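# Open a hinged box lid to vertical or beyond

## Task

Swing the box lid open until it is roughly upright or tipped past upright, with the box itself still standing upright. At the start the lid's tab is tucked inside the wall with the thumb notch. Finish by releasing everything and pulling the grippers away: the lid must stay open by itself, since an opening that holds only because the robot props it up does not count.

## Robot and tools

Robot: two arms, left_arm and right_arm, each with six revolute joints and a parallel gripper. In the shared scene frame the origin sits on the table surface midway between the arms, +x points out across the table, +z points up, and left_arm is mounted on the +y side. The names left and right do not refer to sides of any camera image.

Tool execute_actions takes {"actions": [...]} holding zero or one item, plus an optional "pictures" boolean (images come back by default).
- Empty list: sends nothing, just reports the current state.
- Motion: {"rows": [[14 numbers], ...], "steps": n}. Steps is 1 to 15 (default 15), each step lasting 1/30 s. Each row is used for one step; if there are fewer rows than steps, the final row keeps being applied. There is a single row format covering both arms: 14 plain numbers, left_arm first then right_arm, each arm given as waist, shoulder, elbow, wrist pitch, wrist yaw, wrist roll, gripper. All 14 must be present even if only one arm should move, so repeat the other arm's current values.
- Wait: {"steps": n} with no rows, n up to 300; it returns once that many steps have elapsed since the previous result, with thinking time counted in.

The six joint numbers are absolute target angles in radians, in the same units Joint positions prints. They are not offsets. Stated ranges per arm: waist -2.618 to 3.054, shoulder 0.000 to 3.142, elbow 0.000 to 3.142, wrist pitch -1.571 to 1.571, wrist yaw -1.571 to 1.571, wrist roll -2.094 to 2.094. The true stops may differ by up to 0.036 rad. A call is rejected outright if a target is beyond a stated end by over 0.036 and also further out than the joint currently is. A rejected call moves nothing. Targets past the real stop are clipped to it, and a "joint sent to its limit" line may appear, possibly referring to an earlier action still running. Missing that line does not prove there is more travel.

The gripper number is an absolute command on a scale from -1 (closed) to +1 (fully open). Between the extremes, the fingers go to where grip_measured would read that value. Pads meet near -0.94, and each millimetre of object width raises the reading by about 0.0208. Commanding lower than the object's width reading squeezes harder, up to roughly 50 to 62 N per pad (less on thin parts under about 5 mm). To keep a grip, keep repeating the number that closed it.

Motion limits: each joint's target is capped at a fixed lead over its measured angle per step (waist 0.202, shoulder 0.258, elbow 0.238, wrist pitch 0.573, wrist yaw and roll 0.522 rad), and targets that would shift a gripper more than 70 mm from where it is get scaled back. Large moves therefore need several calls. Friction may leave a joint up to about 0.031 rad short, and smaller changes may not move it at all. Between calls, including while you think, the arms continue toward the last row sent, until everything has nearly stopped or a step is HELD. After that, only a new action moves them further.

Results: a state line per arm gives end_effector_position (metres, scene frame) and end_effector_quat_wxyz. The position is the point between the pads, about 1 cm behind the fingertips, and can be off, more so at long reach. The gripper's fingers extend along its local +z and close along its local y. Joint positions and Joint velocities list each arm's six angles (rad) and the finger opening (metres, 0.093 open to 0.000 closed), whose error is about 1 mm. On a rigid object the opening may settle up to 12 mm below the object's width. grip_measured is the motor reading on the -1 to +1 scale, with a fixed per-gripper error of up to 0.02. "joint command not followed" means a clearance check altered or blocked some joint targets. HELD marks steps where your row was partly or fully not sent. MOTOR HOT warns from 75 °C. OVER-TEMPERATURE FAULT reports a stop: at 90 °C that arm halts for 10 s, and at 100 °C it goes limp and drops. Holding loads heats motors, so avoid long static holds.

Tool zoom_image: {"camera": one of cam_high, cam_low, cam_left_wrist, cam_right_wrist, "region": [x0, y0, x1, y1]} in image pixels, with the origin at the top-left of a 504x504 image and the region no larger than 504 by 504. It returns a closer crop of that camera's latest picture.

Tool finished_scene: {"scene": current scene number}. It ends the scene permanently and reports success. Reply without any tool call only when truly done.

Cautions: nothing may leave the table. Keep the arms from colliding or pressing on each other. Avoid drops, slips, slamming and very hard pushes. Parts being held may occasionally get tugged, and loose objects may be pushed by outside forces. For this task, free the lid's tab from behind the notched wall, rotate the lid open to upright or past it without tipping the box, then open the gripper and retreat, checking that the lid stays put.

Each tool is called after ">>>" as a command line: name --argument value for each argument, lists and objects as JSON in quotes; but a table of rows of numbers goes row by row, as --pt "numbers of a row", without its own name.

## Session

>>> execute_actions --actions '[]'

Scene clock: 0.00 s of 4000.00 s.
left_arm: end_effector_position=(+0.3332, +0.3828, +0.1552) grip_measured=+0.990 end_effector_quat_wxyz=(-0.015, +0.140, +0.987, +0.075) | right_arm: end_effector_position=(-0.0375, -0.6731, +0.1225) grip_measured=+0.988 end_effector_quat_wxyz=(+0.143, +0.696, +0.485, -0.510)
Joint positions: left_arm=[ 0.103  2.044  1.992 -1.5   -0.152  0.467  0.093] | right_arm=[-1.146  1.591  0.795  0.094  0.822  0.218  0.093]
Joint velocities: left_arm=[ 0.002  0.022  0.007 -0.037 -0.051 -0.007 -0.001] | right_arm=[-0.002 -0.012  0.002  0.051  0.007 -0.022 -0.   ]
Motor temperatures (°C, as the motors report them): left_arm=[24 29 28 41 28 24] | right_arm=[27 29 33 45 27 25]

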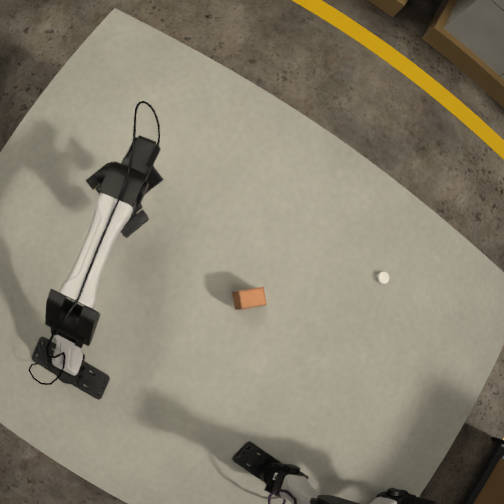

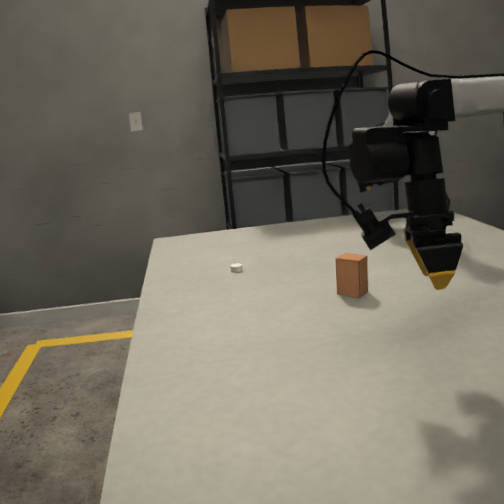

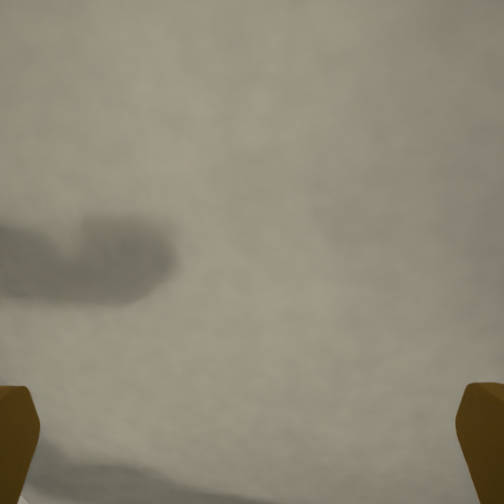

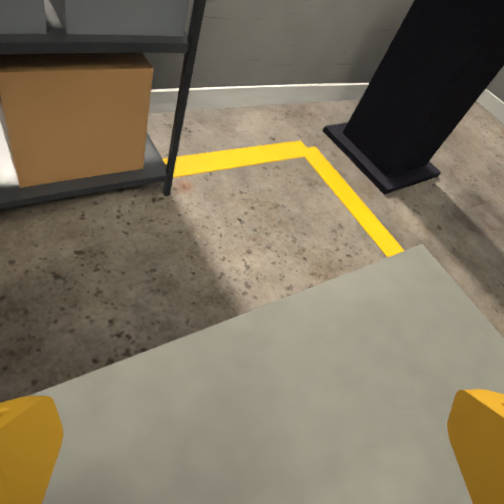

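>>> zoom_image --camera "cam_high" --region '[205, 255, 295, 345]'

>>> zoom_image --camera "cam_low" --region '[312, 235, 392, 315]'

Region (205, 255, 295, 345) of cam_high's 504x504 image, scaled by 5.600, with more detail than that image has.

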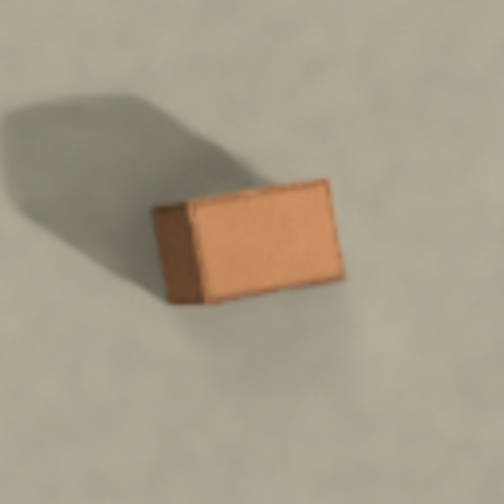

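Region (312, 235, 392, 315) of cam_low's 504x504 image, scaled by 6.300, with more detail than that image has.

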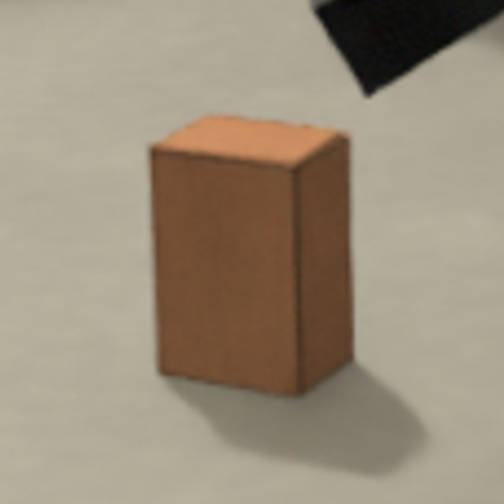

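>>> execute_actions --actions '[{"rows": [[0.103, 2.039, 1.992, -1.41, -0.134, 0.455, 1.0, -1.096, 1.586, 0.795, 0.146, 0.78, 0.207, 0.9], [0.103, 2.035, 1.992, -1.319, -0.116, 0.443, 1.0, -1.046, 1.582, 0.795, 0.198, 0.739, 0.196, 0.8], [0.103, 2.03, 1.992, -1.229, -0.098, 0.432, 1.0, -0.996, 1.577, 0.795, 0.25, 0.698, 0.185, 0.7], [0.103, 2.026, 1.992, -1.138, -0.08, 0.42, 1.0, -0.946, 1.573, 0.795, 0.302, 0.656, 0.174, 0.6], [0.103, 2.021, 1.992, -1.048, -0.062, 0.408, 1.0, -0.896, 1.568, 0.795, 0.354, 0.615, 0.163, 0.5], [0.103, 2.017, 1.944, -0.957, -0.044, 0.396, 1.0, -0.846, 1.563, 0.772, 0.406, 0.573, 0.152, 0.4], [0.103, 2.012, 1.895, -0.867, -0.026, 0.384, 1.0, -0.796, 1.559, 0.749, 0.458, 0.532, 0.141, 0.3], [0.103, 2.008, 1.847, -0.776, -0.008, 0.373, 1.0, -0.746, 1.554, 0.726, 0.51, 0.49, 0.13, 0.2], [0.103, 2.003, 1.798, -0.686, 0.01, 0.361, 1.0, -0.696, 1.55, 0.703, 0.562, 0.449, 0.119, 0.1], [0.103, 1.999, 1.75, -0.595, 0.028, 0.349, 1.0, -0.646, 1.545, 0.681, 0.614, 0.407, 0.108, 0.0], [0.103, 1.994, 1.702, -0.505, 0.046, 0.337, 1.0, -0.596, 1.54, 0.658, 0.666, 0.366, 0.097, -0.108], [0.103, 1.99, 1.653, -0.414, 0.064, 0.325, 1.0, -0.546, 1.536, 0.635, 0.718, 0.324, 0.086, -0.108], [0.103, 1.985, 1.605, -0.324, 0.082, 0.314, 1.0, -0.496, 1.531, 0.612, 0.77, 0.283, 0.075, -0.108], [0.103, 1.981, 1.556, -0.233, 0.1, 0.302, 1.0, -0.446, 1.527, 0.589, 0.822, 0.241, 0.064, -0.108], [0.103, 1.976, 1.508, -0.143, 0.118, 0.29, 1.0, -0.396, 1.522, 0.566, 0.873, 0.2, 0.053, -0.108]], "steps": 15}]' --pictures false

>>> execute_actions --actions '[{"rows": [[0.103, 1.972, 1.46, -0.052, 0.136, 0.278, 1.0, -0.346, 1.517, 0.543, 0.873, 0.158, 0.042, -0.108], [0.103, 1.967, 1.411, 0.039, 0.154, 0.266, 1.0, -0.296, 1.513, 0.52, 0.873, 0.117, 0.031, -0.108], [0.103, 1.962, 1.363, 0.129, 0.172, 0.255, 1.0, -0.246, 1.508, 0.497, 0.873, 0.075, 0.02, -0.108], [0.103, 1.958, 1.314, 0.22, 0.19, 0.243, 1.0, -0.196, 1.504, 0.474, 0.873, 0.034, 0.01, -0.108], [0.103, 1.953, 1.266, 0.31, 0.208, 0.231, 1.0, -0.146, 1.499, 0.452, 0.873, -0.008, 0.0, -0.108], [0.103, 1.949, 1.218, 0.401, 0.226, 0.219, 1.0, -0.096, 1.499, 0.429, 0.873, -0.008, 0.0, -0.108], [0.077, 1.944, 1.169, 0.491, 0.244, 0.207, 1.0, -0.046, 1.499, 0.406, 0.873, -0.008, 0.0, -0.108], [0.051, 1.94, 1.121, 0.582, 0.262, 0.196, 1.0, 0.004, 1.499, 0.383, 0.873, -0.008, 0.0, -0.108], [0.025, 1.935, 1.072, 0.672, 0.28, 0.184, 1.0, 0.054, 1.499, 0.36, 0.873, -0.008, 0.0, -0.108], [-0.001, 1.931, 1.024, 0.763, 0.298, 0.172, 1.0, 0.104, 1.499, 0.338, 0.873, -0.008, 0.0, -0.108], [-0.028, 1.926, 0.976, 0.853, 0.316, 0.16, 1.0, 0.154, 1.499, 0.338, 0.873, -0.008, 0.0, -0.108], [-0.054, 1.922, 0.927, 0.944, 0.334, 0.148, 1.0, 0.204, 1.499, 0.338, 0.873, -0.008, 0.0, -0.108], [-0.08, 1.917, 0.879, 1.034, 0.352, 0.137, 1.0, 0.254, 1.499, 0.338, 0.873, -0.008, 0.0, -0.108], [-0.106, 1.913, 0.83, 1.125, 0.37, 0.125, 1.0, 0.304, 1.499, 0.338, 0.873, -0.008, 0.0, -0.108], [-0.132, 1.908, 0.782, 1.216, 0.387, 0.112, 1.0, 0.354, 1.499, 0.338, 0.873, -0.008, 0.0, -0.108]], "steps": 15}]' --pictures false

>>> execute_actions --actions '[{"rows": [[-0.158, 1.908, 0.734, 1.216, 0.387, 0.112, 1.0, 0.404, 1.499, 0.338, 0.873, -0.008, 0.0, -0.108], [-0.184, 1.908, 0.685, 1.216, 0.387, 0.112, 1.0, 0.454, 1.499, 0.338, 0.873, -0.008, 0.0, -0.108], [-0.21, 1.908, 0.637, 1.216, 0.387, 0.112, 1.0, 0.504, 1.499, 0.338, 0.873, -0.008, 0.0, -0.108], [-0.236, 1.908, 0.588, 1.216, 0.387, 0.112, 1.0, 0.554, 1.499, 0.338, 0.873, -0.008, 0.0, -0.108], [-0.262, 1.908, 0.54, 1.216, 0.387, 0.112, 1.0, 0.604, 1.499, 0.338, 0.873, -0.008, 0.0, -0.108], [-0.289, 1.908, 0.492, 1.216, 0.387, 0.112, 1.0, 0.654, 1.499, 0.338, 0.873, -0.008, 0.0, -0.108], [-0.315, 1.908, 0.443, 1.216, 0.387, 0.112, 1.0, 0.704, 1.499, 0.338, 0.873, -0.008, 0.0, -0.108], [-0.341, 1.908, 0.394, 1.216, 0.387, 0.112, 1.0, 0.754, 1.499, 0.338, 0.873, -0.008, 0.0, -0.108], [-0.367, 1.908, 0.394, 1.216, 0.387, 0.112, 1.0, 0.804, 1.499, 0.338, 0.873, -0.008, 0.0, -0.108], [-0.393, 1.908, 0.394, 1.216, 0.387, 0.112, 1.0, 0.849, 1.499, 0.338, 0.873, -0.008, 0.0, -0.108], [-0.419, 1.908, 0.394, 1.216, 0.387, 0.112, 1.0, 0.849, 1.499, 0.338, 0.873, -0.008, 0.0, -0.108], [-0.445, 1.908, 0.394, 1.216, 0.387, 0.112, 1.0, 0.849, 1.499, 0.338, 0.873, -0.008, 0.0, -0.108], [-0.471, 1.908, 0.394, 1.216, 0.387, 0.112, 1.0, 0.849, 1.499, 0.338, 0.873, -0.008, 0.0, -0.108], [-0.497, 1.908, 0.394, 1.216, 0.387, 0.112, 1.0, 0.849, 1.499, 0.338, 0.873, -0.008, 0.0, -0.108], [-0.523, 1.908, 0.394, 1.216, 0.387, 0.112, 1.0, 0.849, 1.499, 0.338, 0.873, -0.008, 0.0, -0.108]], "steps": 15}]' --pictures false

>>> execute_actions --actions '[{"steps": 10}]'

Scene clock: 103.53 s of 4000.00 s.
left_arm: end_effector_position=(+0.4729, +0.3765, +0.1222) grip_measured=+0.990 end_effector_quat_wxyz=(+0.317, +0.082, +0.942, +0.068) | right_arm: end_effector_position=(+0.2831, -0.5885, +0.1572) grip_measured=-0.106 end_effector_quat_wxyz=(+0.522, +0.406, +0.681, -0.314)
Joint positions: left_arm=[ 0.103  2.005  1.609 -0.515  0.037  0.346  0.093] | right_arm=[-0.499  1.554  0.647  0.623  0.405  0.11   0.04 ]
Joint velocities: left_arm=[ 0.012 -0.022 -1.458  2.41   0.535 -0.388 -0.001] | right_arm=[ 1.438 -0.105 -0.701  1.385 -1.15  -0.256 -0.   ]
Motor temperatures (°C, as the motors report them): left_arm=[24 40 33 36 28 24] | right_arm=[27 35 38 49 28 25]
Steps of this call (steps 1 to 90: nothing new was sent; then 100.03 s passed at rest; steps 91 to 105: all 15 steps of this action). Readings (joint positions):
91: left_arm=[0.103 2.044 1.992 -1.495 -0.150 0.467] | right_arm=[-1.142 1.591 0.795 0.098 0.821 0.218]
92: left_arm=[0.103 2.044 1.992 -1.476 -0.146 0.464] | right_arm=[-1.128 1.591 0.795 0.108 0.814 0.216]
94: left_arm=[0.103 2.044 1.992 -1.395 -0.129 0.455] | right_arm=[-1.059 1.591 0.795 0.152 0.782 0.207]
98: left_arm=[0.103 2.030 1.938 -1.106 -0.078 0.421] | right_arm=[-0.862 1.589 0.788 0.294 0.669 0.178]
105: the state above

Scene clock: 104.03 s of 4000.00 s.
left_arm: end_effector_position=(+0.4699, +0.2423, +0.1142) grip_measured=+0.990 end_effector_quat_wxyz=(+0.609, +0.153, +0.776, -0.061) | right_arm: end_effector_position=(+0.3674, -0.2321, +0.0995) grip_measured=-0.107 end_effector_quat_wxyz=(+0.584, -0.033, +0.811, +0.026)
Joint positions: left_arm=[-0.072  1.948  0.895  0.789  0.293  0.173  0.093] | right_arm=[0.269 1.517 0.355 0.84  0.021 0.011 0.04 ]
Joint velocities: left_arm=[-0.886 -0.159 -1.355  2.571  0.637 -0.271  0.   ] | right_arm=[ 1.399 -0.012  0.012  0.022 -0.139 -0.11  -0.   ]
Motor temperatures (°C, as the motors report them): left_arm=[24 40 33 36 28 24] | right_arm=[27 35 38 49 28 25]
Steps of this call (steps 1 to 15: all 15 steps of this action). Readings (joint positions):
1: left_arm=[0.103 2.005 1.558 -0.431 0.055 0.335] | right_arm=[-0.449 1.550 0.623 0.666 0.364 0.100]
2: left_arm=[0.103 2.005 1.508 -0.346 0.073 0.323] | right_arm=[-0.398 1.545 0.599 0.702 0.323 0.089]
4: left_arm=[0.103 2.004 1.409 -0.173 0.108 0.300] | right_arm=[-0.295 1.534 0.552 0.757 0.240 0.067]
8: left_arm=[0.097 1.986 1.214 0.176 0.176 0.253] | right_arm=[-0.082 1.518 0.455 0.823 0.101 0.032]
15: the state above

Scene clock: 104.53 s of 4000.00 s.
left_arm: end_effector_position=(+0.2971, +0.0767, +0.0387) grip_measured=+0.990 end_effector_quat_wxyz=(+0.534, +0.308, +0.753, -0.228) | right_arm: end_effector_position=(+0.2792, -0.0200, +0.1033) grip_measured=-0.107 end_effector_quat_wxyz=(+0.554, -0.276, +0.758, +0.207)
Joint positions: left_arm=[-0.471  1.924  0.401  1.166  0.38   0.123  0.093] | right_arm=[ 0.853  1.517  0.355  0.857 -0.013  0.004  0.04 ]
Joint velocities: left_arm=[-0.701  0.007  0.002  0.271  0.007 -0.081 -0.002] | right_arm=[-0.027 -0.007 -0.007  0.007  0.022  0.022  0.001]
Motor temperatures (°C, as the motors report them): left_arm=[24 40 33 36 28 24] | right_arm=[27 35 38 49 28 25]
Steps of this call (steps 1 to 15: all 15 steps of this action). Readings (joint positions):
1: left_arm=[-0.103 1.943 0.846 0.872 0.311 0.163] | right_arm=[0.317 1.517 0.355 0.844 0.018 0.010]
2: left_arm=[-0.134 1.936 0.796 0.943 0.325 0.155] | right_arm=[0.367 1.517 0.355 0.848 0.015 0.009]
4: left_arm=[-0.192 1.926 0.697 1.045 0.348 0.143] | right_arm=[0.467 1.517 0.355 0.852 0.010 0.008]
8: left_arm=[-0.294 1.924 0.499 1.140 0.369 0.130] | right_arm=[0.667 1.517 0.355 0.856 0.003 0.006]
15: the state above

Scene clock: 104.87 s of 4000.00 s.
left_arm: end_effector_position=(+0.2871, +0.0583, +0.0439) grip_measured=+0.990 end_effector_quat_wxyz=(+0.537, +0.328, +0.738, -0.245) | right_arm: end_effector_position=(+0.2792, -0.0200, +0.1033) grip_measured=-0.107 end_effector_quat_wxyz=(+0.554, -0.276, +0.758, +0.207)
Joint positions: left_arm=[-0.52   1.924  0.401  1.189  0.387  0.121  0.093] | right_arm=[ 0.853  1.517  0.355  0.857 -0.013  0.004  0.04 ]
Joint velocities: left_arm=[-0.027  0.017 -0.022  0.051 -0.007 -0.051 -0.001] | right_arm=[-0.002 -0.007  0.002 -0.095  0.051  0.022 -0.002]
Motor temperatures (°C, as the motors report them): left_arm=[24 40 33 36 28 24] | right_arm=[27 35 38 49 28 25]
Steps of this call (steps 1 to 10: the robot went on to your last target). Readings (joint positions):
1: left_arm=[-0.493 1.924 0.401 1.172 0.382 0.122] | right_arm=[0.853 1.517 0.355 0.857 -0.013 0.004]
2: left_arm=[-0.509 1.924 0.401 1.176 0.385 0.122] | right_arm=[0.853 1.517 0.355 0.857 -0.013 0.004]
4: left_arm=[-0.520 1.924 0.401 1.182 0.387 0.122] | right_arm=[0.853 1.517 0.355 0.857 -0.013 0.004]
8: left_arm=[-0.520 1.924 0.401 1.188 0.387 0.121] | right_arm=[0.853 1.517 0.355 0.857 -0.013 0.004]
10: the state above

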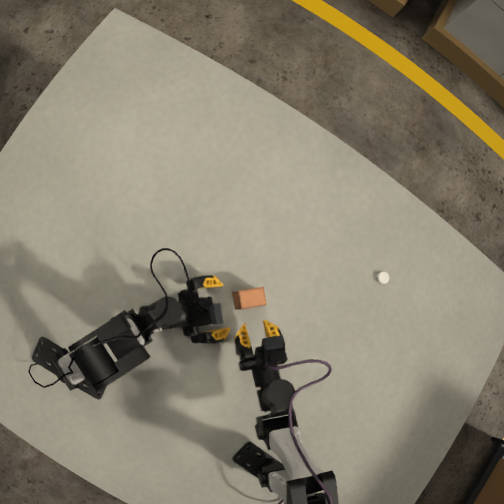

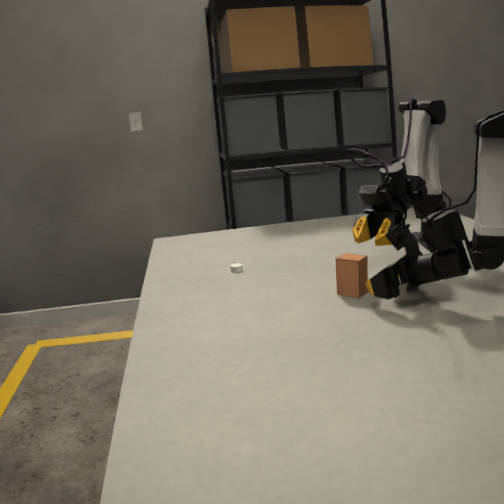

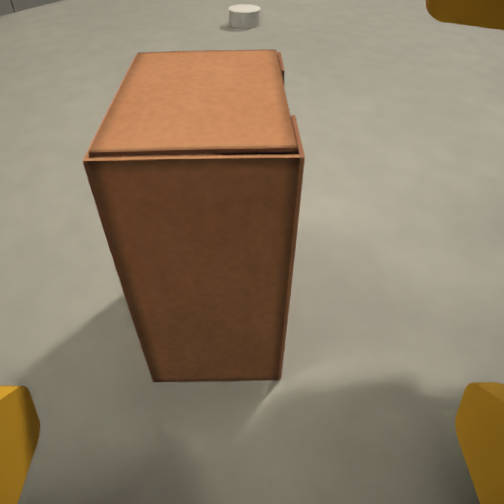

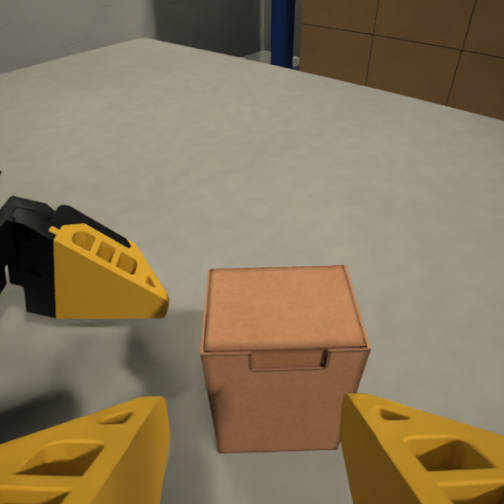

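>>> execute_actions --actions '[{"rows": [[-0.523, 1.945, 0.435, 1.19, 0.38, 0.115, 1.0, 0.843, 1.517, 0.355, 0.873, -0.008, 0.0, -0.108], [-0.526, 1.955, 0.45, 1.187, 0.375, 0.112, 1.0, 0.836, 1.517, 0.355, 0.873, -0.008, 0.0, -0.108], [-0.529, 1.965, 0.465, 1.184, 0.37, 0.11, 1.0, 0.83, 1.517, 0.355, 0.873, -0.008, 0.0, -0.108], [-0.532, 1.975, 0.48, 1.181, 0.365, 0.108, 1.0, 0.824, 1.517, 0.355, 0.873, -0.008, 0.0, -0.108], [-0.535, 1.985, 0.495, 1.178, 0.36, 0.106, 1.0, 0.818, 1.517, 0.355, 0.873, -0.008, 0.0, -0.108], [-0.538, 1.995, 0.51, 1.175, 0.355, 0.104, 1.0, 0.818, 1.517, 0.355, 0.873, -0.008, 0.0, -0.108], [-0.541, 2.005, 0.525, 1.172, 0.35, 0.102, 1.0, 0.818, 1.517, 0.355, 0.873, -0.008, 0.0, -0.108], [-0.545, 2.015, 0.54, 1.169, 0.345, 0.1, 1.0, 0.818, 1.517, 0.355, 0.873, -0.008, 0.0, -0.108], [-0.549, 2.025, 0.555, 1.166, 0.34, 0.098, 1.0, 0.818, 1.517, 0.355, 0.873, -0.008, 0.0, -0.108], [-0.553, 2.035, 0.57, 1.163, 0.335, 0.098, 1.0, 0.818, 1.517, 0.355, 0.873, -0.008, 0.0, -0.108], [-0.557, 2.045, 0.584, 1.159, 0.331, 0.098, 1.0, 0.818, 1.517, 0.355, 0.873, -0.008, 0.0, -0.108], [-0.561, 2.054, 0.597, 1.155, 0.331, 0.098, 1.0, 0.818, 1.517, 0.355, 0.873, -0.008, 0.0, -0.108], [-0.561, 2.062, 0.608, 1.155, 0.331, 0.098, 1.0, 0.818, 1.517, 0.355, 0.873, -0.008, 0.0, -0.108]], "steps": 15}]' --pictures false

>>> execute_actions --actions '[{"steps": 10}]'

Scene clock: 134.20 s of 4000.00 s.
left_arm: end_effector_position=(+0.3257, +0.0326, +0.0423) grip_measured=+0.990 end_effector_quat_wxyz=(+0.550, +0.323, +0.731, -0.241) | right_arm: end_effector_position=(+0.2863, -0.0288, +0.1033) grip_measured=-0.107 end_effector_quat_wxyz=(+0.557, -0.265, +0.762, +0.199)
Joint positions: left_arm=[-0.551  2.044  0.579  1.164  0.344  0.108  0.093] | right_arm=[ 0.824  1.517  0.355  0.857 -0.013  0.004  0.04 ]
Joint velocities: left_arm=[-0.037  0.105  0.12  -0.11  -0.11   0.037 -0.   ] | right_arm=[ 0.017 -0.007 -0.002  0.022 -0.007 -0.051  0.   ]
Motor temperatures (°C, as the motors report them): left_arm=[24 38 32 43 28 24] | right_arm=[27 34 37 53 27 25]
Steps of this call (steps 1 to 30: the robot went on to your last target; steps 31 to 90: nothing new was sent; then 25.83 s passed at rest; steps 91 to 105: all 15 steps of this action). Readings (joint positions):
91: left_arm=[-0.520 1.924 0.401 1.191 0.387 0.120] | right_arm=[0.853 1.517 0.355 0.857 -0.013 0.004]
92: left_arm=[-0.520 1.926 0.404 1.190 0.387 0.120] | right_arm=[0.852 1.517 0.355 0.857 -0.013 0.004]
94: left_arm=[-0.520 1.941 0.426 1.188 0.383 0.120] | right_arm=[0.843 1.517 0.355 0.857 -0.013 0.004]
98: left_arm=[-0.526 1.983 0.489 1.180 0.367 0.115] | right_arm=[0.825 1.517 0.355 0.857 -0.013 0.004]
105: the state above

Scene clock: 134.53 s of 4000.00 s.
left_arm: end_effector_position=(+0.3265, +0.0332, +0.0401) grip_measured=+0.990 end_effector_quat_wxyz=(+0.548, +0.321, +0.735, -0.238) | right_arm: end_effector_position=(+0.2863, -0.0288, +0.1033) grip_measured=-0.107 end_effector_quat_wxyz=(+0.557, -0.265, +0.762, +0.199)
Joint positions: left_arm=[-0.551  2.047  0.582  1.157  0.338  0.107  0.093] | right_arm=[ 0.824  1.517  0.355  0.857 -0.013  0.004  0.04 ]
Joint velocities: left_arm=[-0.012  0.012  0.002  0.022 -0.051 -0.022 -0.001] | right_arm=[-0.012  0.012  0.007  0.022  0.037 -0.022 -0.   ]
Motor temperatures (°C, as the motors report them): left_arm=[24 38 32 43 28 24] | right_arm=[27 34 37 53 27 25]
Steps of this call (steps 1 to 10: the robot went on to your last target). Readings (joint positions):
1: left_arm=[-0.551 2.046 0.581 1.163 0.343 0.108] | right_arm=[0.824 1.517 0.355 0.857 -0.013 0.004]
2: left_arm=[-0.551 2.047 0.582 1.161 0.342 0.107] | right_arm=[0.824 1.517 0.355 0.857 -0.013 0.004]
4: left_arm=[-0.551 2.047 0.582 1.159 0.340 0.107] | right_arm=[0.824 1.517 0.355 0.857 -0.013 0.004]
8: left_arm=[-0.551 2.047 0.582 1.157 0.338 0.107] | right_arm=[0.824 1.517 0.355 0.857 -0.013 0.004]
10: the state above

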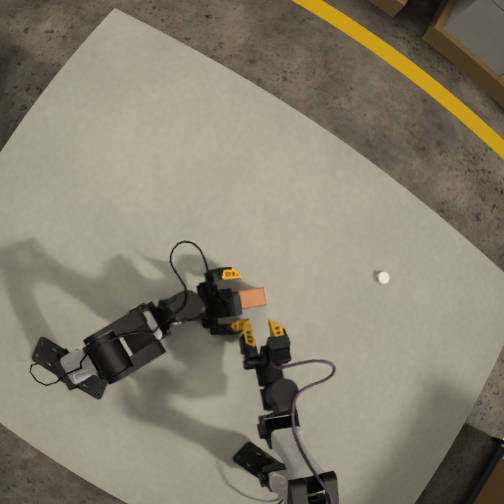

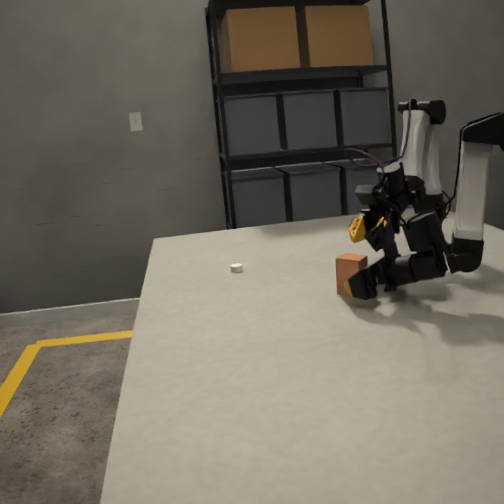

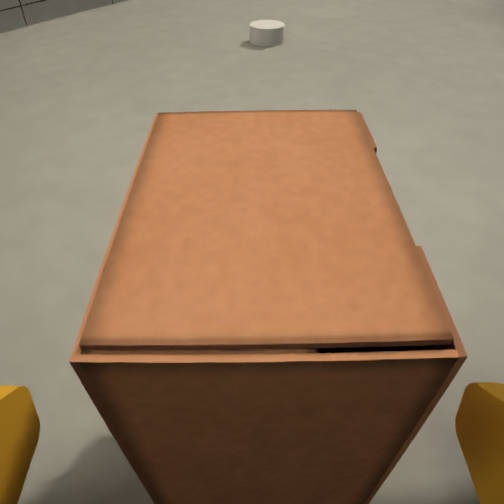

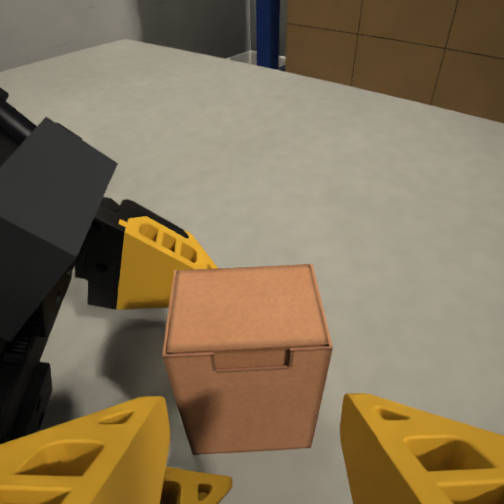

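>>> execute_actions --actions '[{"rows": [[-0.555, 2.055, 0.595, 1.157, 0.338, 0.107, 0.75, 0.818, 1.517, 0.355, 0.873, -0.008, 0.0, -0.108], [-0.555, 2.055, 0.595, 1.157, 0.338, 0.107, 0.5, 0.818, 1.517, 0.355, 0.873, -0.008, 0.0, -0.108], [-0.555, 2.055, 0.595, 1.157, 0.338, 0.107, 0.3, 0.818, 1.517, 0.355, 0.873, -0.008, 0.0, -0.108], [-0.555, 2.055, 0.595, 1.157, 0.338, 0.107, 0.15, 0.818, 1.517, 0.355, 0.873, -0.008, 0.0, -0.108], [-0.555, 2.055, 0.595, 1.157, 0.338, 0.107, 0.07, 0.818, 1.517, 0.355, 0.873, -0.008, 0.0, -0.108], [-0.555, 2.055, 0.595, 1.157, 0.338, 0.107, 0.03, 0.818, 1.517, 0.355, 0.873, -0.008, 0.1, -0.108], [-0.555, 2.055, 0.595, 1.157, 0.338, 0.107, 0.0, 0.818, 1.517, 0.355, 0.873, -0.008, 0.2, -0.108], [-0.555, 2.055, 0.595, 1.157, 0.338, 0.107, -0.025, 0.818, 1.517, 0.355, 0.873, -0.008, 0.3, -0.108], [-0.555, 2.055, 0.595, 1.157, 0.338, 0.107, -0.05, 0.818, 1.517, 0.355, 0.873, -0.008, 0.4, -0.108], [-0.555, 2.055, 0.595, 1.157, 0.338, 0.107, -0.075, 0.818, 1.517, 0.355, 0.873, -0.008, 0.5, -0.108], [-0.555, 2.055, 0.595, 1.157, 0.338, 0.107, -0.1, 0.818, 1.517, 0.355, 0.873, -0.008, 0.6, -0.108], [-0.555, 2.055, 0.595, 1.157, 0.338, 0.107, -0.12, 0.818, 1.517, 0.355, 0.873, -0.008, 0.7, -0.108], [-0.555, 2.055, 0.595, 1.157, 0.338, 0.107, -0.14, 0.818, 1.517, 0.355, 0.873, -0.008, 0.8, -0.108], [-0.555, 2.055, 0.595, 1.157, 0.338, 0.107, -0.16, 0.818, 1.517, 0.355, 0.873, -0.008, 0.9, -0.108], [-0.555, 2.055, 0.595, 1.157, 0.338, 0.107, -0.18, 0.818, 1.517, 0.355, 0.873, -0.008, 1.0, -0.108]], "steps": 15}]' --pictures false

>>> execute_actions --actions '[{"rows": [[-0.555, 2.055, 0.595, 1.157, 0.338, 0.107, -0.18, 0.818, 1.517, 0.355, 0.873, -0.008, 1.1, -0.108], [-0.555, 2.055, 0.595, 1.157, 0.338, 0.107, -0.18, 0.818, 1.517, 0.355, 0.873, -0.008, 1.2, -0.108], [-0.555, 2.055, 0.595, 1.157, 0.338, 0.107, -0.18, 0.818, 1.517, 0.355, 0.873, -0.008, 1.3, -0.108], [-0.555, 2.055, 0.595, 1.157, 0.338, 0.107, -0.18, 0.818, 1.517, 0.355, 0.873, -0.008, 1.4, -0.108], [-0.555, 2.055, 0.595, 1.157, 0.338, 0.107, -0.18, 0.818, 1.517, 0.355, 0.873, -0.008, 1.5, -0.108], [-0.555, 2.055, 0.595, 1.157, 0.338, 0.107, -0.18, 0.818, 1.517, 0.355, 0.873, -0.008, 1.575, -0.108]], "steps": 15}]' --pictures false

>>> execute_actions --actions '[{"steps": 8}]'

Scene clock: 148.10 s of 4000.00 s.
left_arm: end_effector_position=(+0.3265, +0.0333, +0.0400) grip_measured=-0.163 end_effector_quat_wxyz=(+0.547, +0.321, +0.735, -0.238) | right_arm: end_effector_position=(+0.2864, -0.0288, +0.1034) grip_measured=-0.107 end_effector_quat_wxyz=(+0.470, -0.022, +0.806, +0.358)
Joint positions: left_arm=[-0.551  2.047  0.582  1.156  0.337  0.106  0.037] | right_arm=[ 0.824  1.517  0.355  0.857 -0.013  0.62   0.04 ]
Joint velocities: left_arm=[-0.012 -0.007 -0.002 -0.022  0.051 -0.037 -0.016] | right_arm=[ 0.007 -0.022  0.012  0.007  0.051  2.498  0.   ]
Motor temperatures (°C, as the motors report them): left_arm=[24 37 32 43 28 24] | right_arm=[27 34 37 54 27 25]
Steps of this call (steps 1 to 15: the robot went on to your last target; steps 16 to 90: nothing new was sent; then 10.07 s passed at rest; steps 91 to 105: all 15 steps of this action). Readings (joint positions):
91: left_arm=[-0.551 2.047 0.582 1.156 0.337 0.106] | right_arm=[0.824 1.517 0.355 0.857 -0.013 0.004]
92: left_arm=[-0.551 2.047 0.582 1.156 0.337 0.106] | right_arm=[0.824 1.517 0.355 0.857 -0.013 0.004]
94: left_arm=[-0.551 2.047 0.582 1.156 0.337 0.106] | right_arm=[0.824 1.517 0.355 0.857 -0.013 0.004]
98: left_arm=[-0.551 2.047 0.582 1.156 0.337 0.106] | right_arm=[0.824 1.517 0.355 0.857 -0.013 0.093]
105: the state above

Scene clock: 148.60 s of 4000.00 s.
left_arm: end_effector_position=(+0.3265, +0.0333, +0.0400) grip_measured=-0.171 end_effector_quat_wxyz=(+0.547, +0.321, +0.735, -0.238) | right_arm: end_effector_position=(+0.2864, -0.0288, +0.1034) grip_measured=-0.106 end_effector_quat_wxyz=(+0.268, +0.331, +0.735, +0.527)
Joint positions: left_arm=[-0.551  2.047  0.582  1.156  0.337  0.106  0.037] | right_arm=[ 0.824  1.517  0.355  0.857 -0.013  1.52   0.04 ]
Joint velocities: left_arm=[ 0.007  0.017 -0.007  0.022 -0.022 -0.095 -0.001] | right_arm=[ 0.017 -0.012 -0.007  0.066  0.022  0.315  0.   ]
Motor temperatures (°C, as the motors report them): left_arm=[24 37 32 43 28 24] | right_arm=[27 34 37 54 27 25]
Steps of this call (steps 1 to 15: all 15 steps of this action). Readings (joint positions):
1: left_arm=[-0.551 2.047 0.582 1.156 0.337 0.106] | right_arm=[0.824 1.517 0.355 0.857 -0.013 0.711]
2: left_arm=[-0.551 2.047 0.582 1.156 0.337 0.106] | right_arm=[0.824 1.517 0.355 0.857 -0.013 0.804]
4: left_arm=[-0.551 2.047 0.582 1.156 0.337 0.106] | right_arm=[0.824 1.517 0.355 0.857 -0.013 0.993]
8: left_arm=[-0.551 2.047 0.582 1.156 0.337 0.106] | right_arm=[0.824 1.517 0.355 0.857 -0.013 1.324]
15: the state above

Scene clock: 148.87 s of 4000.00 s.
left_arm: end_effector_position=(+0.3265, +0.0333, +0.0400) grip_measured=-0.171 end_effector_quat_wxyz=(+0.547, +0.321, +0.735, -0.238) | right_arm: end_effector_position=(+0.2864, -0.0288, +0.1034) grip_measured=-0.106 end_effector_quat_wxyz=(+0.257, +0.346, +0.728, +0.533)
Joint positions: left_arm=[-0.551  2.047  0.582  1.156  0.337  0.106  0.037] | right_arm=[ 0.824  1.517  0.355  0.857 -0.013  1.562  0.04 ]
Joint velocities: left_arm=[-0.007  0.002 -0.007 -0.022  0.022  0.007 -0.001] | right_arm=[-0.017  0.007  0.002  0.066  0.037  0.081  0.   ]
Motor temperatures (°C, as the motors report them): left_arm=[24 37 32 43 28 24] | right_arm=[27 34 37 54 27 25]
Steps of this call (steps 1 to 8: the robot went on to your last target). Readings (joint positions):
1: left_arm=[-0.551 2.047 0.582 1.156 0.337 0.106] | right_arm=[0.824 1.517 0.355 0.857 -0.013 1.530]
2: left_arm=[-0.551 2.047 0.582 1.156 0.337 0.106] | right_arm=[0.824 1.517 0.355 0.857 -0.013 1.538]
4: left_arm=[-0.551 2.047 0.582 1.156 0.337 0.106] | right_arm=[0.824 1.517 0.355 0.857 -0.013 1.550]
8: the state above

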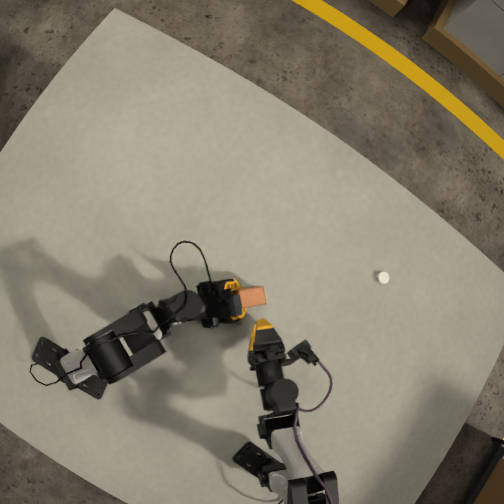

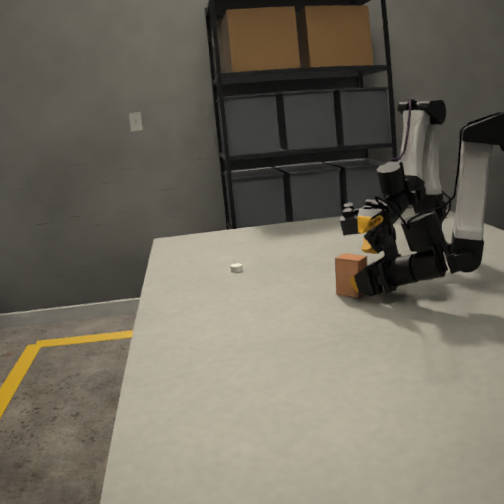

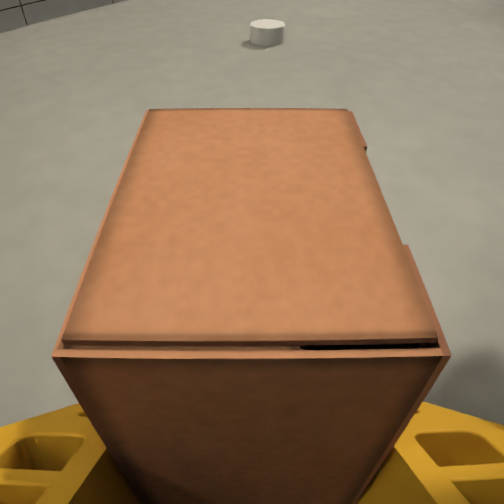

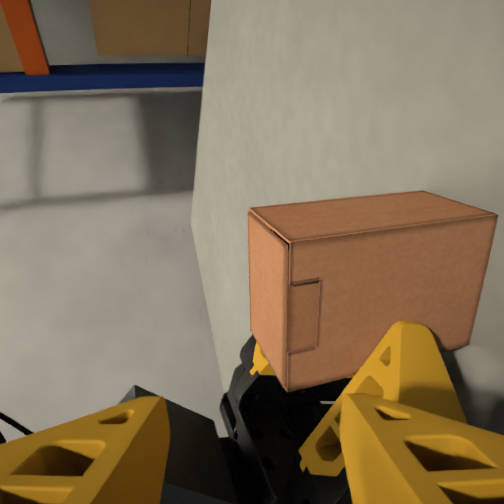

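>>> execute_actions --actions '[{"rows": [[-0.555, 2.055, 0.595, 1.157, 0.338, 0.107, -0.18, 0.818, 1.545, 0.383, 0.878, -0.008, 1.575, -0.108], [-0.555, 2.055, 0.595, 1.157, 0.338, 0.107, -0.18, 0.818, 1.557, 0.391, 0.883, -0.008, 1.575, -0.108], [-0.555, 2.055, 0.595, 1.157, 0.338, 0.107, -0.18, 0.818, 1.569, 0.399, 0.888, -0.008, 1.575, -0.108], [-0.555, 2.055, 0.595, 1.157, 0.338, 0.107, -0.18, 0.818, 1.581, 0.407, 0.893, -0.008, 1.575, -0.108], [-0.555, 2.055, 0.595, 1.157, 0.338, 0.107, -0.18, 0.818, 1.593, 0.415, 0.898, -0.008, 1.575, -0.108], [-0.555, 2.055, 0.595, 1.157, 0.338, 0.107, -0.18, 0.818, 1.605, 0.423, 0.903, -0.008, 1.575, -0.108], [-0.555, 2.055, 0.595, 1.157, 0.338, 0.107, -0.18, 0.818, 1.617, 0.431, 0.908, -0.008, 1.575, -0.108], [-0.555, 2.055, 0.595, 1.157, 0.338, 0.107, -0.18, 0.818, 1.629, 0.439, 0.913, -0.008, 1.575, -0.108], [-0.555, 2.055, 0.595, 1.157, 0.338, 0.107, -0.18, 0.818, 1.641, 0.447, 0.918, -0.008, 1.575, -0.108], [-0.555, 2.055, 0.595, 1.157, 0.338, 0.107, -0.18, 0.818, 1.653, 0.455, 0.918, -0.008, 1.575, -0.108], [-0.555, 2.055, 0.595, 1.157, 0.338, 0.107, -0.18, 0.818, 1.663, 0.462, 0.918, -0.008, 1.575, -0.108], [-0.555, 2.055, 0.595, 1.157, 0.338, 0.107, -0.18, 0.818, 1.672, 0.469, 0.918, -0.008, 1.575, -0.108]], "steps": 15}]' --pictures false

>>> execute_actions --actions '[{"steps": 8}]'

Scene clock: 165.30 s of 4000.00 s.
left_arm: end_effector_position=(+0.3265, +0.0333, +0.0400) grip_measured=-0.171 end_effector_quat_wxyz=(+0.547, +0.321, +0.735, -0.238) | right_arm: end_effector_position=(+0.3066, -0.0129, +0.0935) grip_measured=-0.106 end_effector_quat_wxyz=(+0.253, +0.351, +0.729, +0.531)
Joint positions: left_arm=[-0.551  2.047  0.582  1.156  0.337  0.106  0.037] | right_arm=[ 0.824  1.655  0.444  0.896 -0.013  1.571  0.04 ]
Joint velocities: left_arm=[ 0.002 -0.012 -0.017 -0.11  -0.007 -0.037  0.001] | right_arm=[ 0.002  0.032  0.022  0.022  0.007 -0.037 -0.   ]
Motor temperatures (°C, as the motors report them): left_arm=[24 37 32 44 28 24] | right_arm=[27 33 37 55 27 25]
Steps of this call (steps 1 to 30: the robot went on to your last target; steps 31 to 90: nothing new was sent; then 12.93 s passed at rest; steps 91 to 105: all 15 steps of this action). Readings (joint positions):
91: left_arm=[-0.551 2.047 0.582 1.156 0.337 0.106] | right_arm=[0.824 1.518 0.355 0.858 -0.013 1.571]
92: left_arm=[-0.551 2.047 0.582 1.156 0.337 0.106] | right_arm=[0.824 1.522 0.356 0.861 -0.013 1.571]
94: left_arm=[-0.551 2.047 0.582 1.156 0.337 0.106] | right_arm=[0.824 1.541 0.368 0.865 -0.013 1.571]
98: left_arm=[-0.551 2.047 0.582 1.156 0.337 0.106] | right_arm=[0.824 1.591 0.401 0.879 -0.013 1.571]
105: the state above

Scene clock: 165.57 s of 4000.00 s.
left_arm: end_effector_position=(+0.3265, +0.0333, +0.0400) grip_measured=-0.171 end_effector_quat_wxyz=(+0.547, +0.321, +0.735, -0.238) | right_arm: end_effector_position=(+0.3069, -0.0126, +0.0944) grip_measured=-0.106 end_effector_quat_wxyz=(+0.253, +0.350, +0.728, +0.532)
Joint positions: left_arm=[-0.551  2.047  0.582  1.156  0.337  0.106  0.037] | right_arm=[ 0.824  1.655  0.444  0.901 -0.013  1.571  0.04 ]
Joint velocities: left_arm=[-0.007  0.002 -0.012  0.051 -0.051  0.051  0.   ] | right_arm=[ 0.012  0.007 -0.002 -0.037 -0.007 -0.051  0.   ]
Motor temperatures (°C, as the motors report them): left_arm=[24 37 32 44 28 24] | right_arm=[27 33 37 55 27 25]
Steps of this call (steps 1 to 8: the robot went on to your last target). Readings (joint positions):
1: left_arm=[-0.551 2.047 0.582 1.156 0.337 0.106] | right_arm=[0.824 1.655 0.444 0.896 -0.013 1.571]
2: left_arm=[-0.551 2.047 0.582 1.156 0.337 0.106] | right_arm=[0.824 1.655 0.444 0.897 -0.013 1.571]
4: left_arm=[-0.551 2.047 0.582 1.156 0.337 0.106] | right_arm=[0.824 1.655 0.444 0.899 -0.013 1.571]
8: the state above

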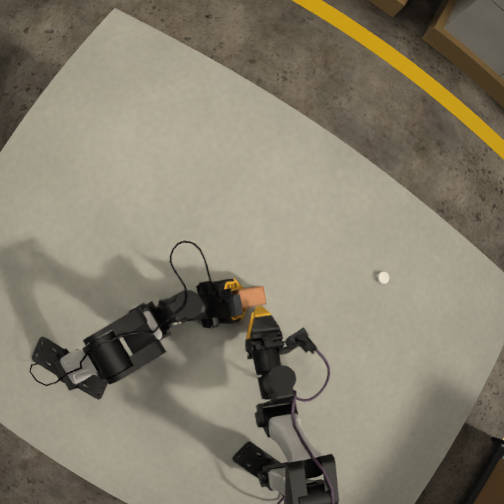

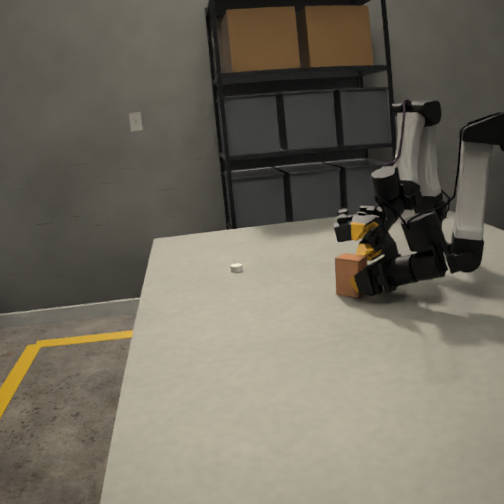

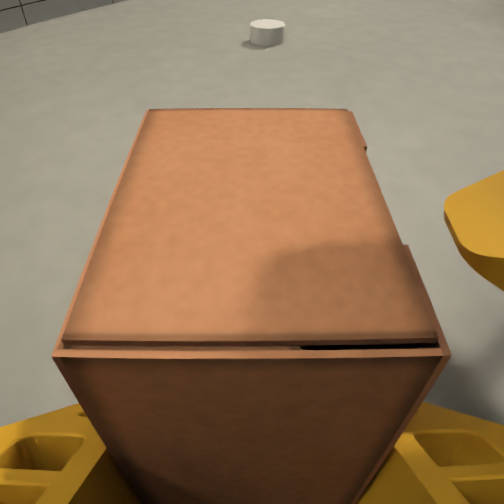

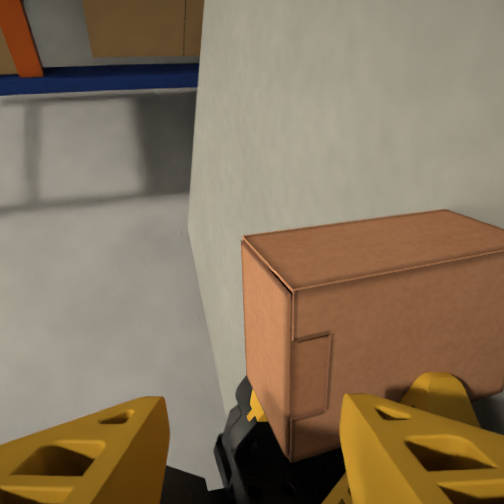

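>>> execute_actions --actions '[{"rows": [[-0.555, 2.055, 0.595, 1.15, 0.338, 0.107, -0.18, 0.818, 1.672, 0.473, 0.918, -0.008, 1.575, -0.108], [-0.555, 2.055, 0.595, 1.15, 0.338, 0.107, -0.18, 0.818, 1.672, 0.477, 0.918, -0.008, 1.575, -0.108], [-0.555, 2.055, 0.595, 1.15, 0.338, 0.107, -0.18, 0.818, 1.672, 0.481, 0.918, -0.008, 1.575, -0.108], [-0.555, 2.055, 0.595, 1.15, 0.338, 0.107, -0.18, 0.818, 1.675, 0.485, 0.918, -0.008, 1.575, -0.108], [-0.555, 2.055, 0.595, 1.15, 0.338, 0.107, -0.18, 0.818, 1.679, 0.489, 0.918, -0.008, 1.575, -0.108], [-0.555, 2.055, 0.595, 1.15, 0.338, 0.107, -0.18, 0.818, 1.683, 0.493, 0.918, -0.008, 1.575, -0.108], [-0.555, 2.055, 0.595, 1.15, 0.338, 0.107, -0.18, 0.818, 1.687, 0.497, 0.918, -0.008, 1.575, -0.108], [-0.555, 2.055, 0.595, 1.15, 0.338, 0.107, -0.18, 0.818, 1.691, 0.501, 0.918, -0.008, 1.575, -0.108], [-0.555, 2.055, 0.595, 1.15, 0.338, 0.107, -0.18, 0.818, 1.695, 0.505, 0.918, -0.008, 1.575, -0.108], [-0.555, 2.055, 0.595, 1.15, 0.338, 0.107, -0.18, 0.818, 1.699, 0.509, 0.918, -0.008, 1.575, -0.108]], "steps": 15}]'

Scene clock: 186.97 s of 4000.00 s.
left_arm: end_effector_position=(+0.3265, +0.0333, +0.0399) grip_measured=-0.171 end_effector_quat_wxyz=(+0.547, +0.321, +0.735, -0.238) | right_arm: end_effector_position=(+0.3157, -0.0058, +0.1003) grip_measured=-0.106 end_effector_quat_wxyz=(+0.257, +0.348, +0.723, +0.539)
Joint positions: left_arm=[-0.551  2.047  0.582  1.156  0.337  0.106  0.037] | right_arm=[ 0.824  1.68   0.485  0.904 -0.013  1.571  0.04 ]
Joint velocities: left_arm=[ 0.012 -0.017  0.007 -0.007  0.066  0.007  0.   ] | right_arm=[-0.007  0.007  0.012  0.066 -0.037 -0.007 -0.001]
Motor temperatures (°C, as the motors report them): left_arm=[24 37 32 44 28 24] | right_arm=[27 33 38 55 27 25]
Steps of this call (steps 1 to 15: the robot went on to your last target; steps 16 to 90: nothing new was sent; then 17.90 s passed at rest; steps 91 to 105: all 15 steps of this action). Readings (joint positions):
91: left_arm=[-0.551 2.047 0.582 1.156 0.337 0.106] | right_arm=[0.824 1.655 0.444 0.901 -0.013 1.571]
92: left_arm=[-0.551 2.047 0.582 1.156 0.337 0.106] | right_arm=[0.824 1.655 0.444 0.901 -0.013 1.571]
94: left_arm=[-0.551 2.047 0.582 1.156 0.337 0.106] | right_arm=[0.824 1.655 0.446 0.901 -0.013 1.571]
98: left_arm=[-0.551 2.047 0.582 1.156 0.337 0.106] | right_arm=[0.824 1.665 0.469 0.903 -0.013 1.571]
105: the state above

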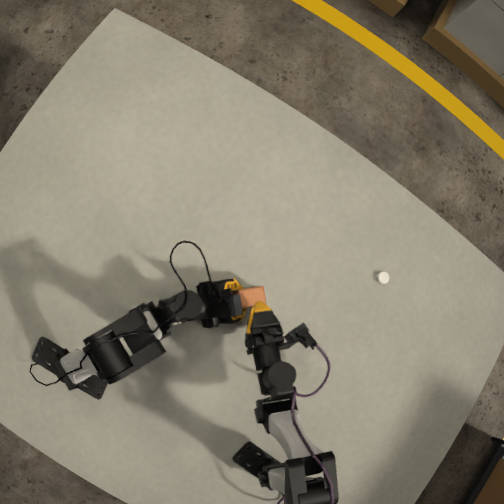

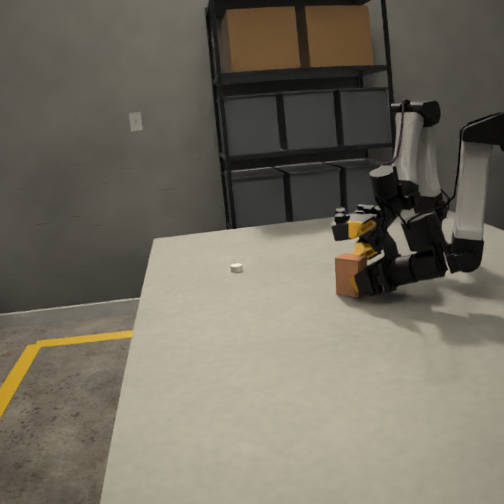

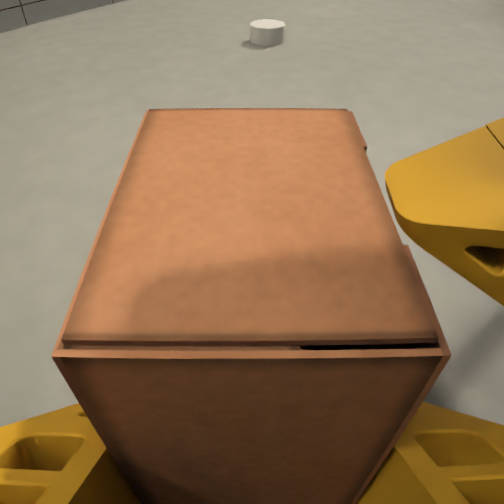

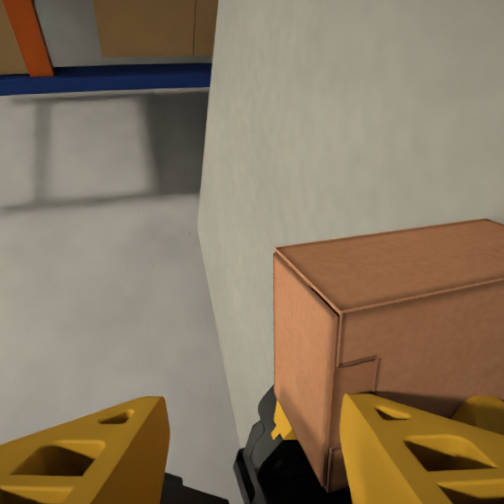

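>>> execute_actions --actions '[]'

Scene clock: 196.53 s of 4000.00 s.
left_arm: end_effector_position=(+0.3265, +0.0333, +0.0399) grip_measured=-0.171 end_effector_quat_wxyz=(+0.547, +0.321, +0.735, -0.238) | right_arm: end_effector_position=(+0.3157, -0.0058, +0.1003) grip_measured=-0.106 end_effector_quat_wxyz=(+0.257, +0.348, +0.723, +0.539)
Joint positions: left_arm=[-0.551  2.047  0.582  1.156  0.337  0.106  0.037] | right_arm=[ 0.824  1.68   0.485  0.904 -0.013  1.571  0.04 ]
Joint velocities: left_arm=[-0.002  0.002  0.027  0.037  0.051 -0.007 -0.001] | right_arm=[-0.002 -0.012 -0.012 -0.007 -0.051  0.037  0.   ]
Motor temperatures (°C, as the motors report them): left_arm=[24 37 33 44 28 24] | right_arm=[27 33 39 56 27 25]
Steps of this call (steps 1 to 15: the robot went on to your last target; steps 16 to 90: nothing new was sent; then 6.57 s passed at rest). Readings (joint positions):
1: left_arm=[-0.551 2.047 0.582 1.156 0.337 0.106] | right_arm=[0.824 1.680 0.485 0.904 -0.013 1.571]
2: left_arm=[-0.551 2.047 0.582 1.156 0.337 0.106] | right_arm=[0.824 1.680 0.485 0.904 -0.013 1.571]
4: left_arm=[-0.551 2.047 0.582 1.156 0.337 0.106] | right_arm=[0.824 1.680 0.485 0.904 -0.013 1.571]
8: left_arm=[-0.551 2.047 0.582 1.156 0.337 0.106] | right_arm=[0.824 1.680 0.485 0.904 -0.013 1.571]
90: the state above
All arms were judged still, so your last target was given up. Only a new action makes them travel on or press farther. Fingers that are still opening or closing keep moving.

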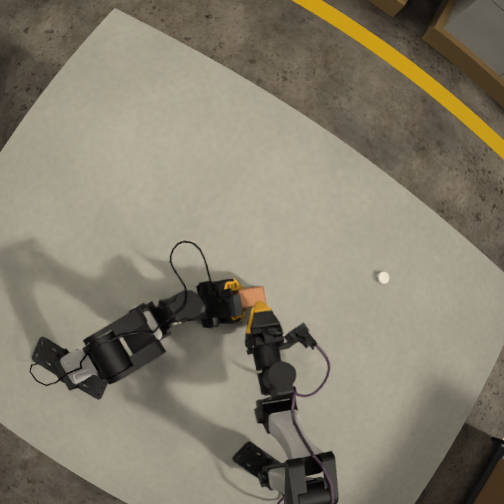

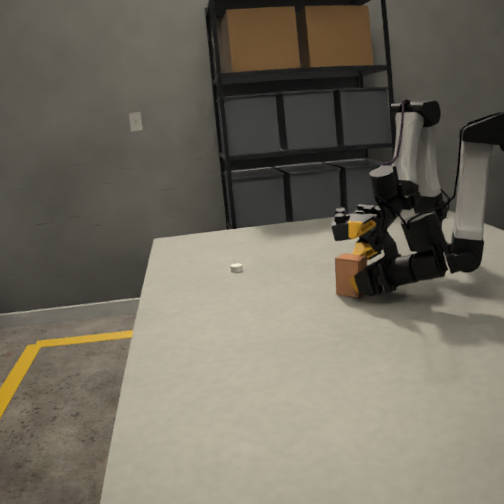

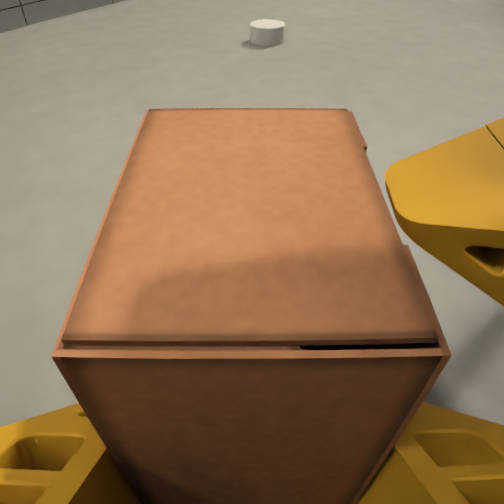

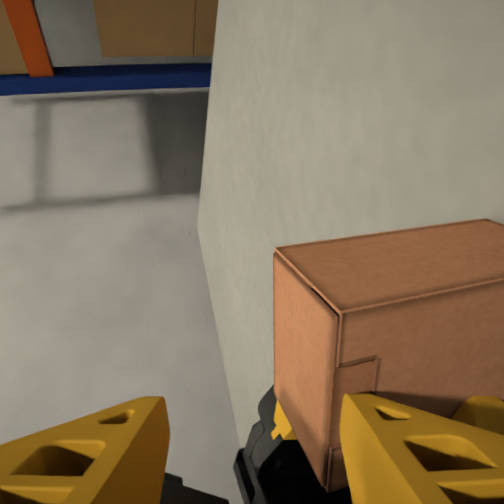

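>>> execute_actions --actions '[{"rows": [[-0.555,2.055,0.595,1.15,0.338,0.107,-0.18, 0.818,1.699,0.509,0.918,-0.008,1.575,-0.08],[-0.555,2.055,0.595,1.15,0.338,0.107,-0.18, 0.818,1.699,0.509,0.918,-0.008,1.575,-0.05],[-0.555,2.055,0.595,1.15,0.338,0.107,-0.18, 0.818,1.699,0.509,0.918,-0.008,1.575,-0.02],[-0.555,2.055,0.595,1.15,0.338,0.107,-0.18, 0.818,1.699,0.509,0.918,-0.008,1.575,0.01]], "steps": 10}]'

Scene clock: 201.03 s of 4000.00 s.
left_arm: end_effector_position=(+0.3265, +0.0333, +0.0399) grip_measured=-0.171 end_effector_quat_wxyz=(+0.547, +0.321, +0.735, -0.238) | right_arm: end_effector_position=(+0.3157, -0.0058, +0.1003) grip_measured=+0.009 end_effector_quat_wxyz=(+0.257, +0.348, +0.723, +0.539)
Joint positions: left_arm=[-0.551  2.047  0.582  1.156  0.337  0.106  0.037] | right_arm=[ 0.824  1.68   0.485  0.904 -0.013  1.571  0.046]
Joint velocities: left_arm=[ 0.012 -0.012 -0.022 -0.007 -0.007  0.022  0.   ] | right_arm=[-0.017 -0.002 -0.007 -0.066 -0.007 -0.081 -0.001]
Motor temperatures (°C, as the motors report them): left_arm=[24 37 33 44 28 24] | right_arm=[27 33 39 56 27 25]
Steps of this call (steps 1 to 90: nothing new was sent; then 1.17 s passed at rest; steps 91 to 100: all 10 steps of this action). Readings (joint positions):
91: left_arm=[-0.551 2.047 0.582 1.156 0.337 0.106] | right_arm=[0.824 1.680 0.485 0.904 -0.013 1.571]
92: left_arm=[-0.551 2.047 0.582 1.156 0.337 0.106] | right_arm=[0.824 1.680 0.485 0.904 -0.013 1.571]
94: left_arm=[-0.551 2.047 0.582 1.156 0.337 0.106] | right_arm=[0.824 1.680 0.485 0.904 -0.013 1.571]
98: left_arm=[-0.551 2.047 0.582 1.156 0.337 0.106] | right_arm=[0.824 1.680 0.485 0.904 -0.013 1.571]
100: the state above

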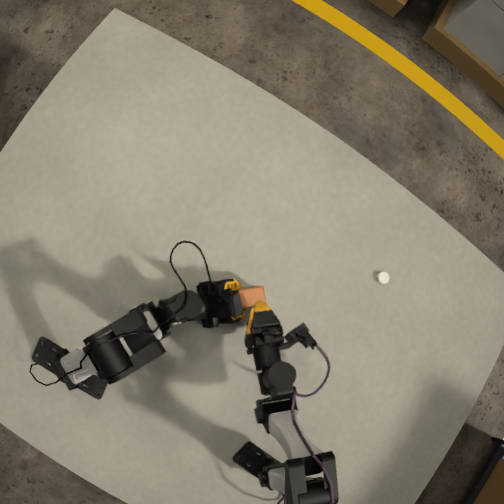

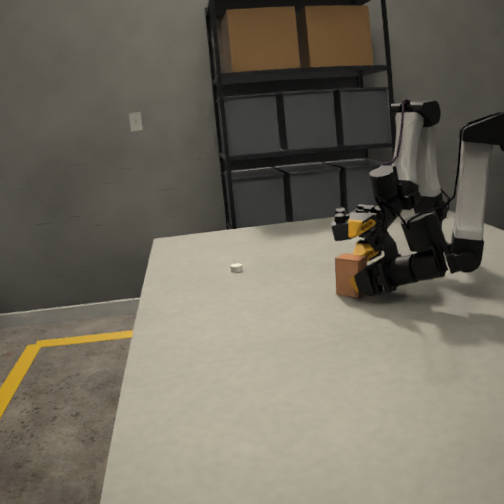

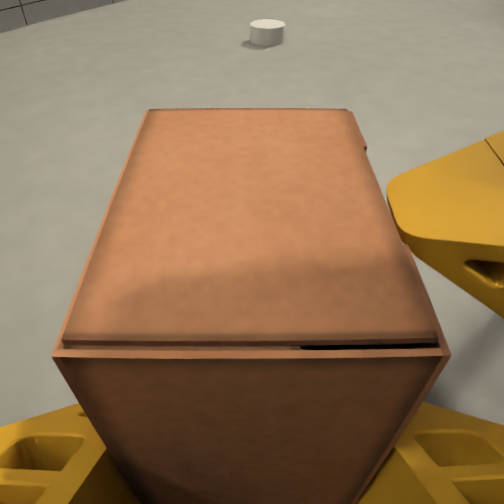

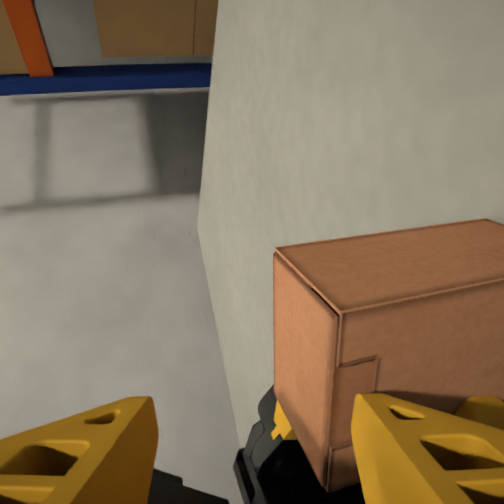

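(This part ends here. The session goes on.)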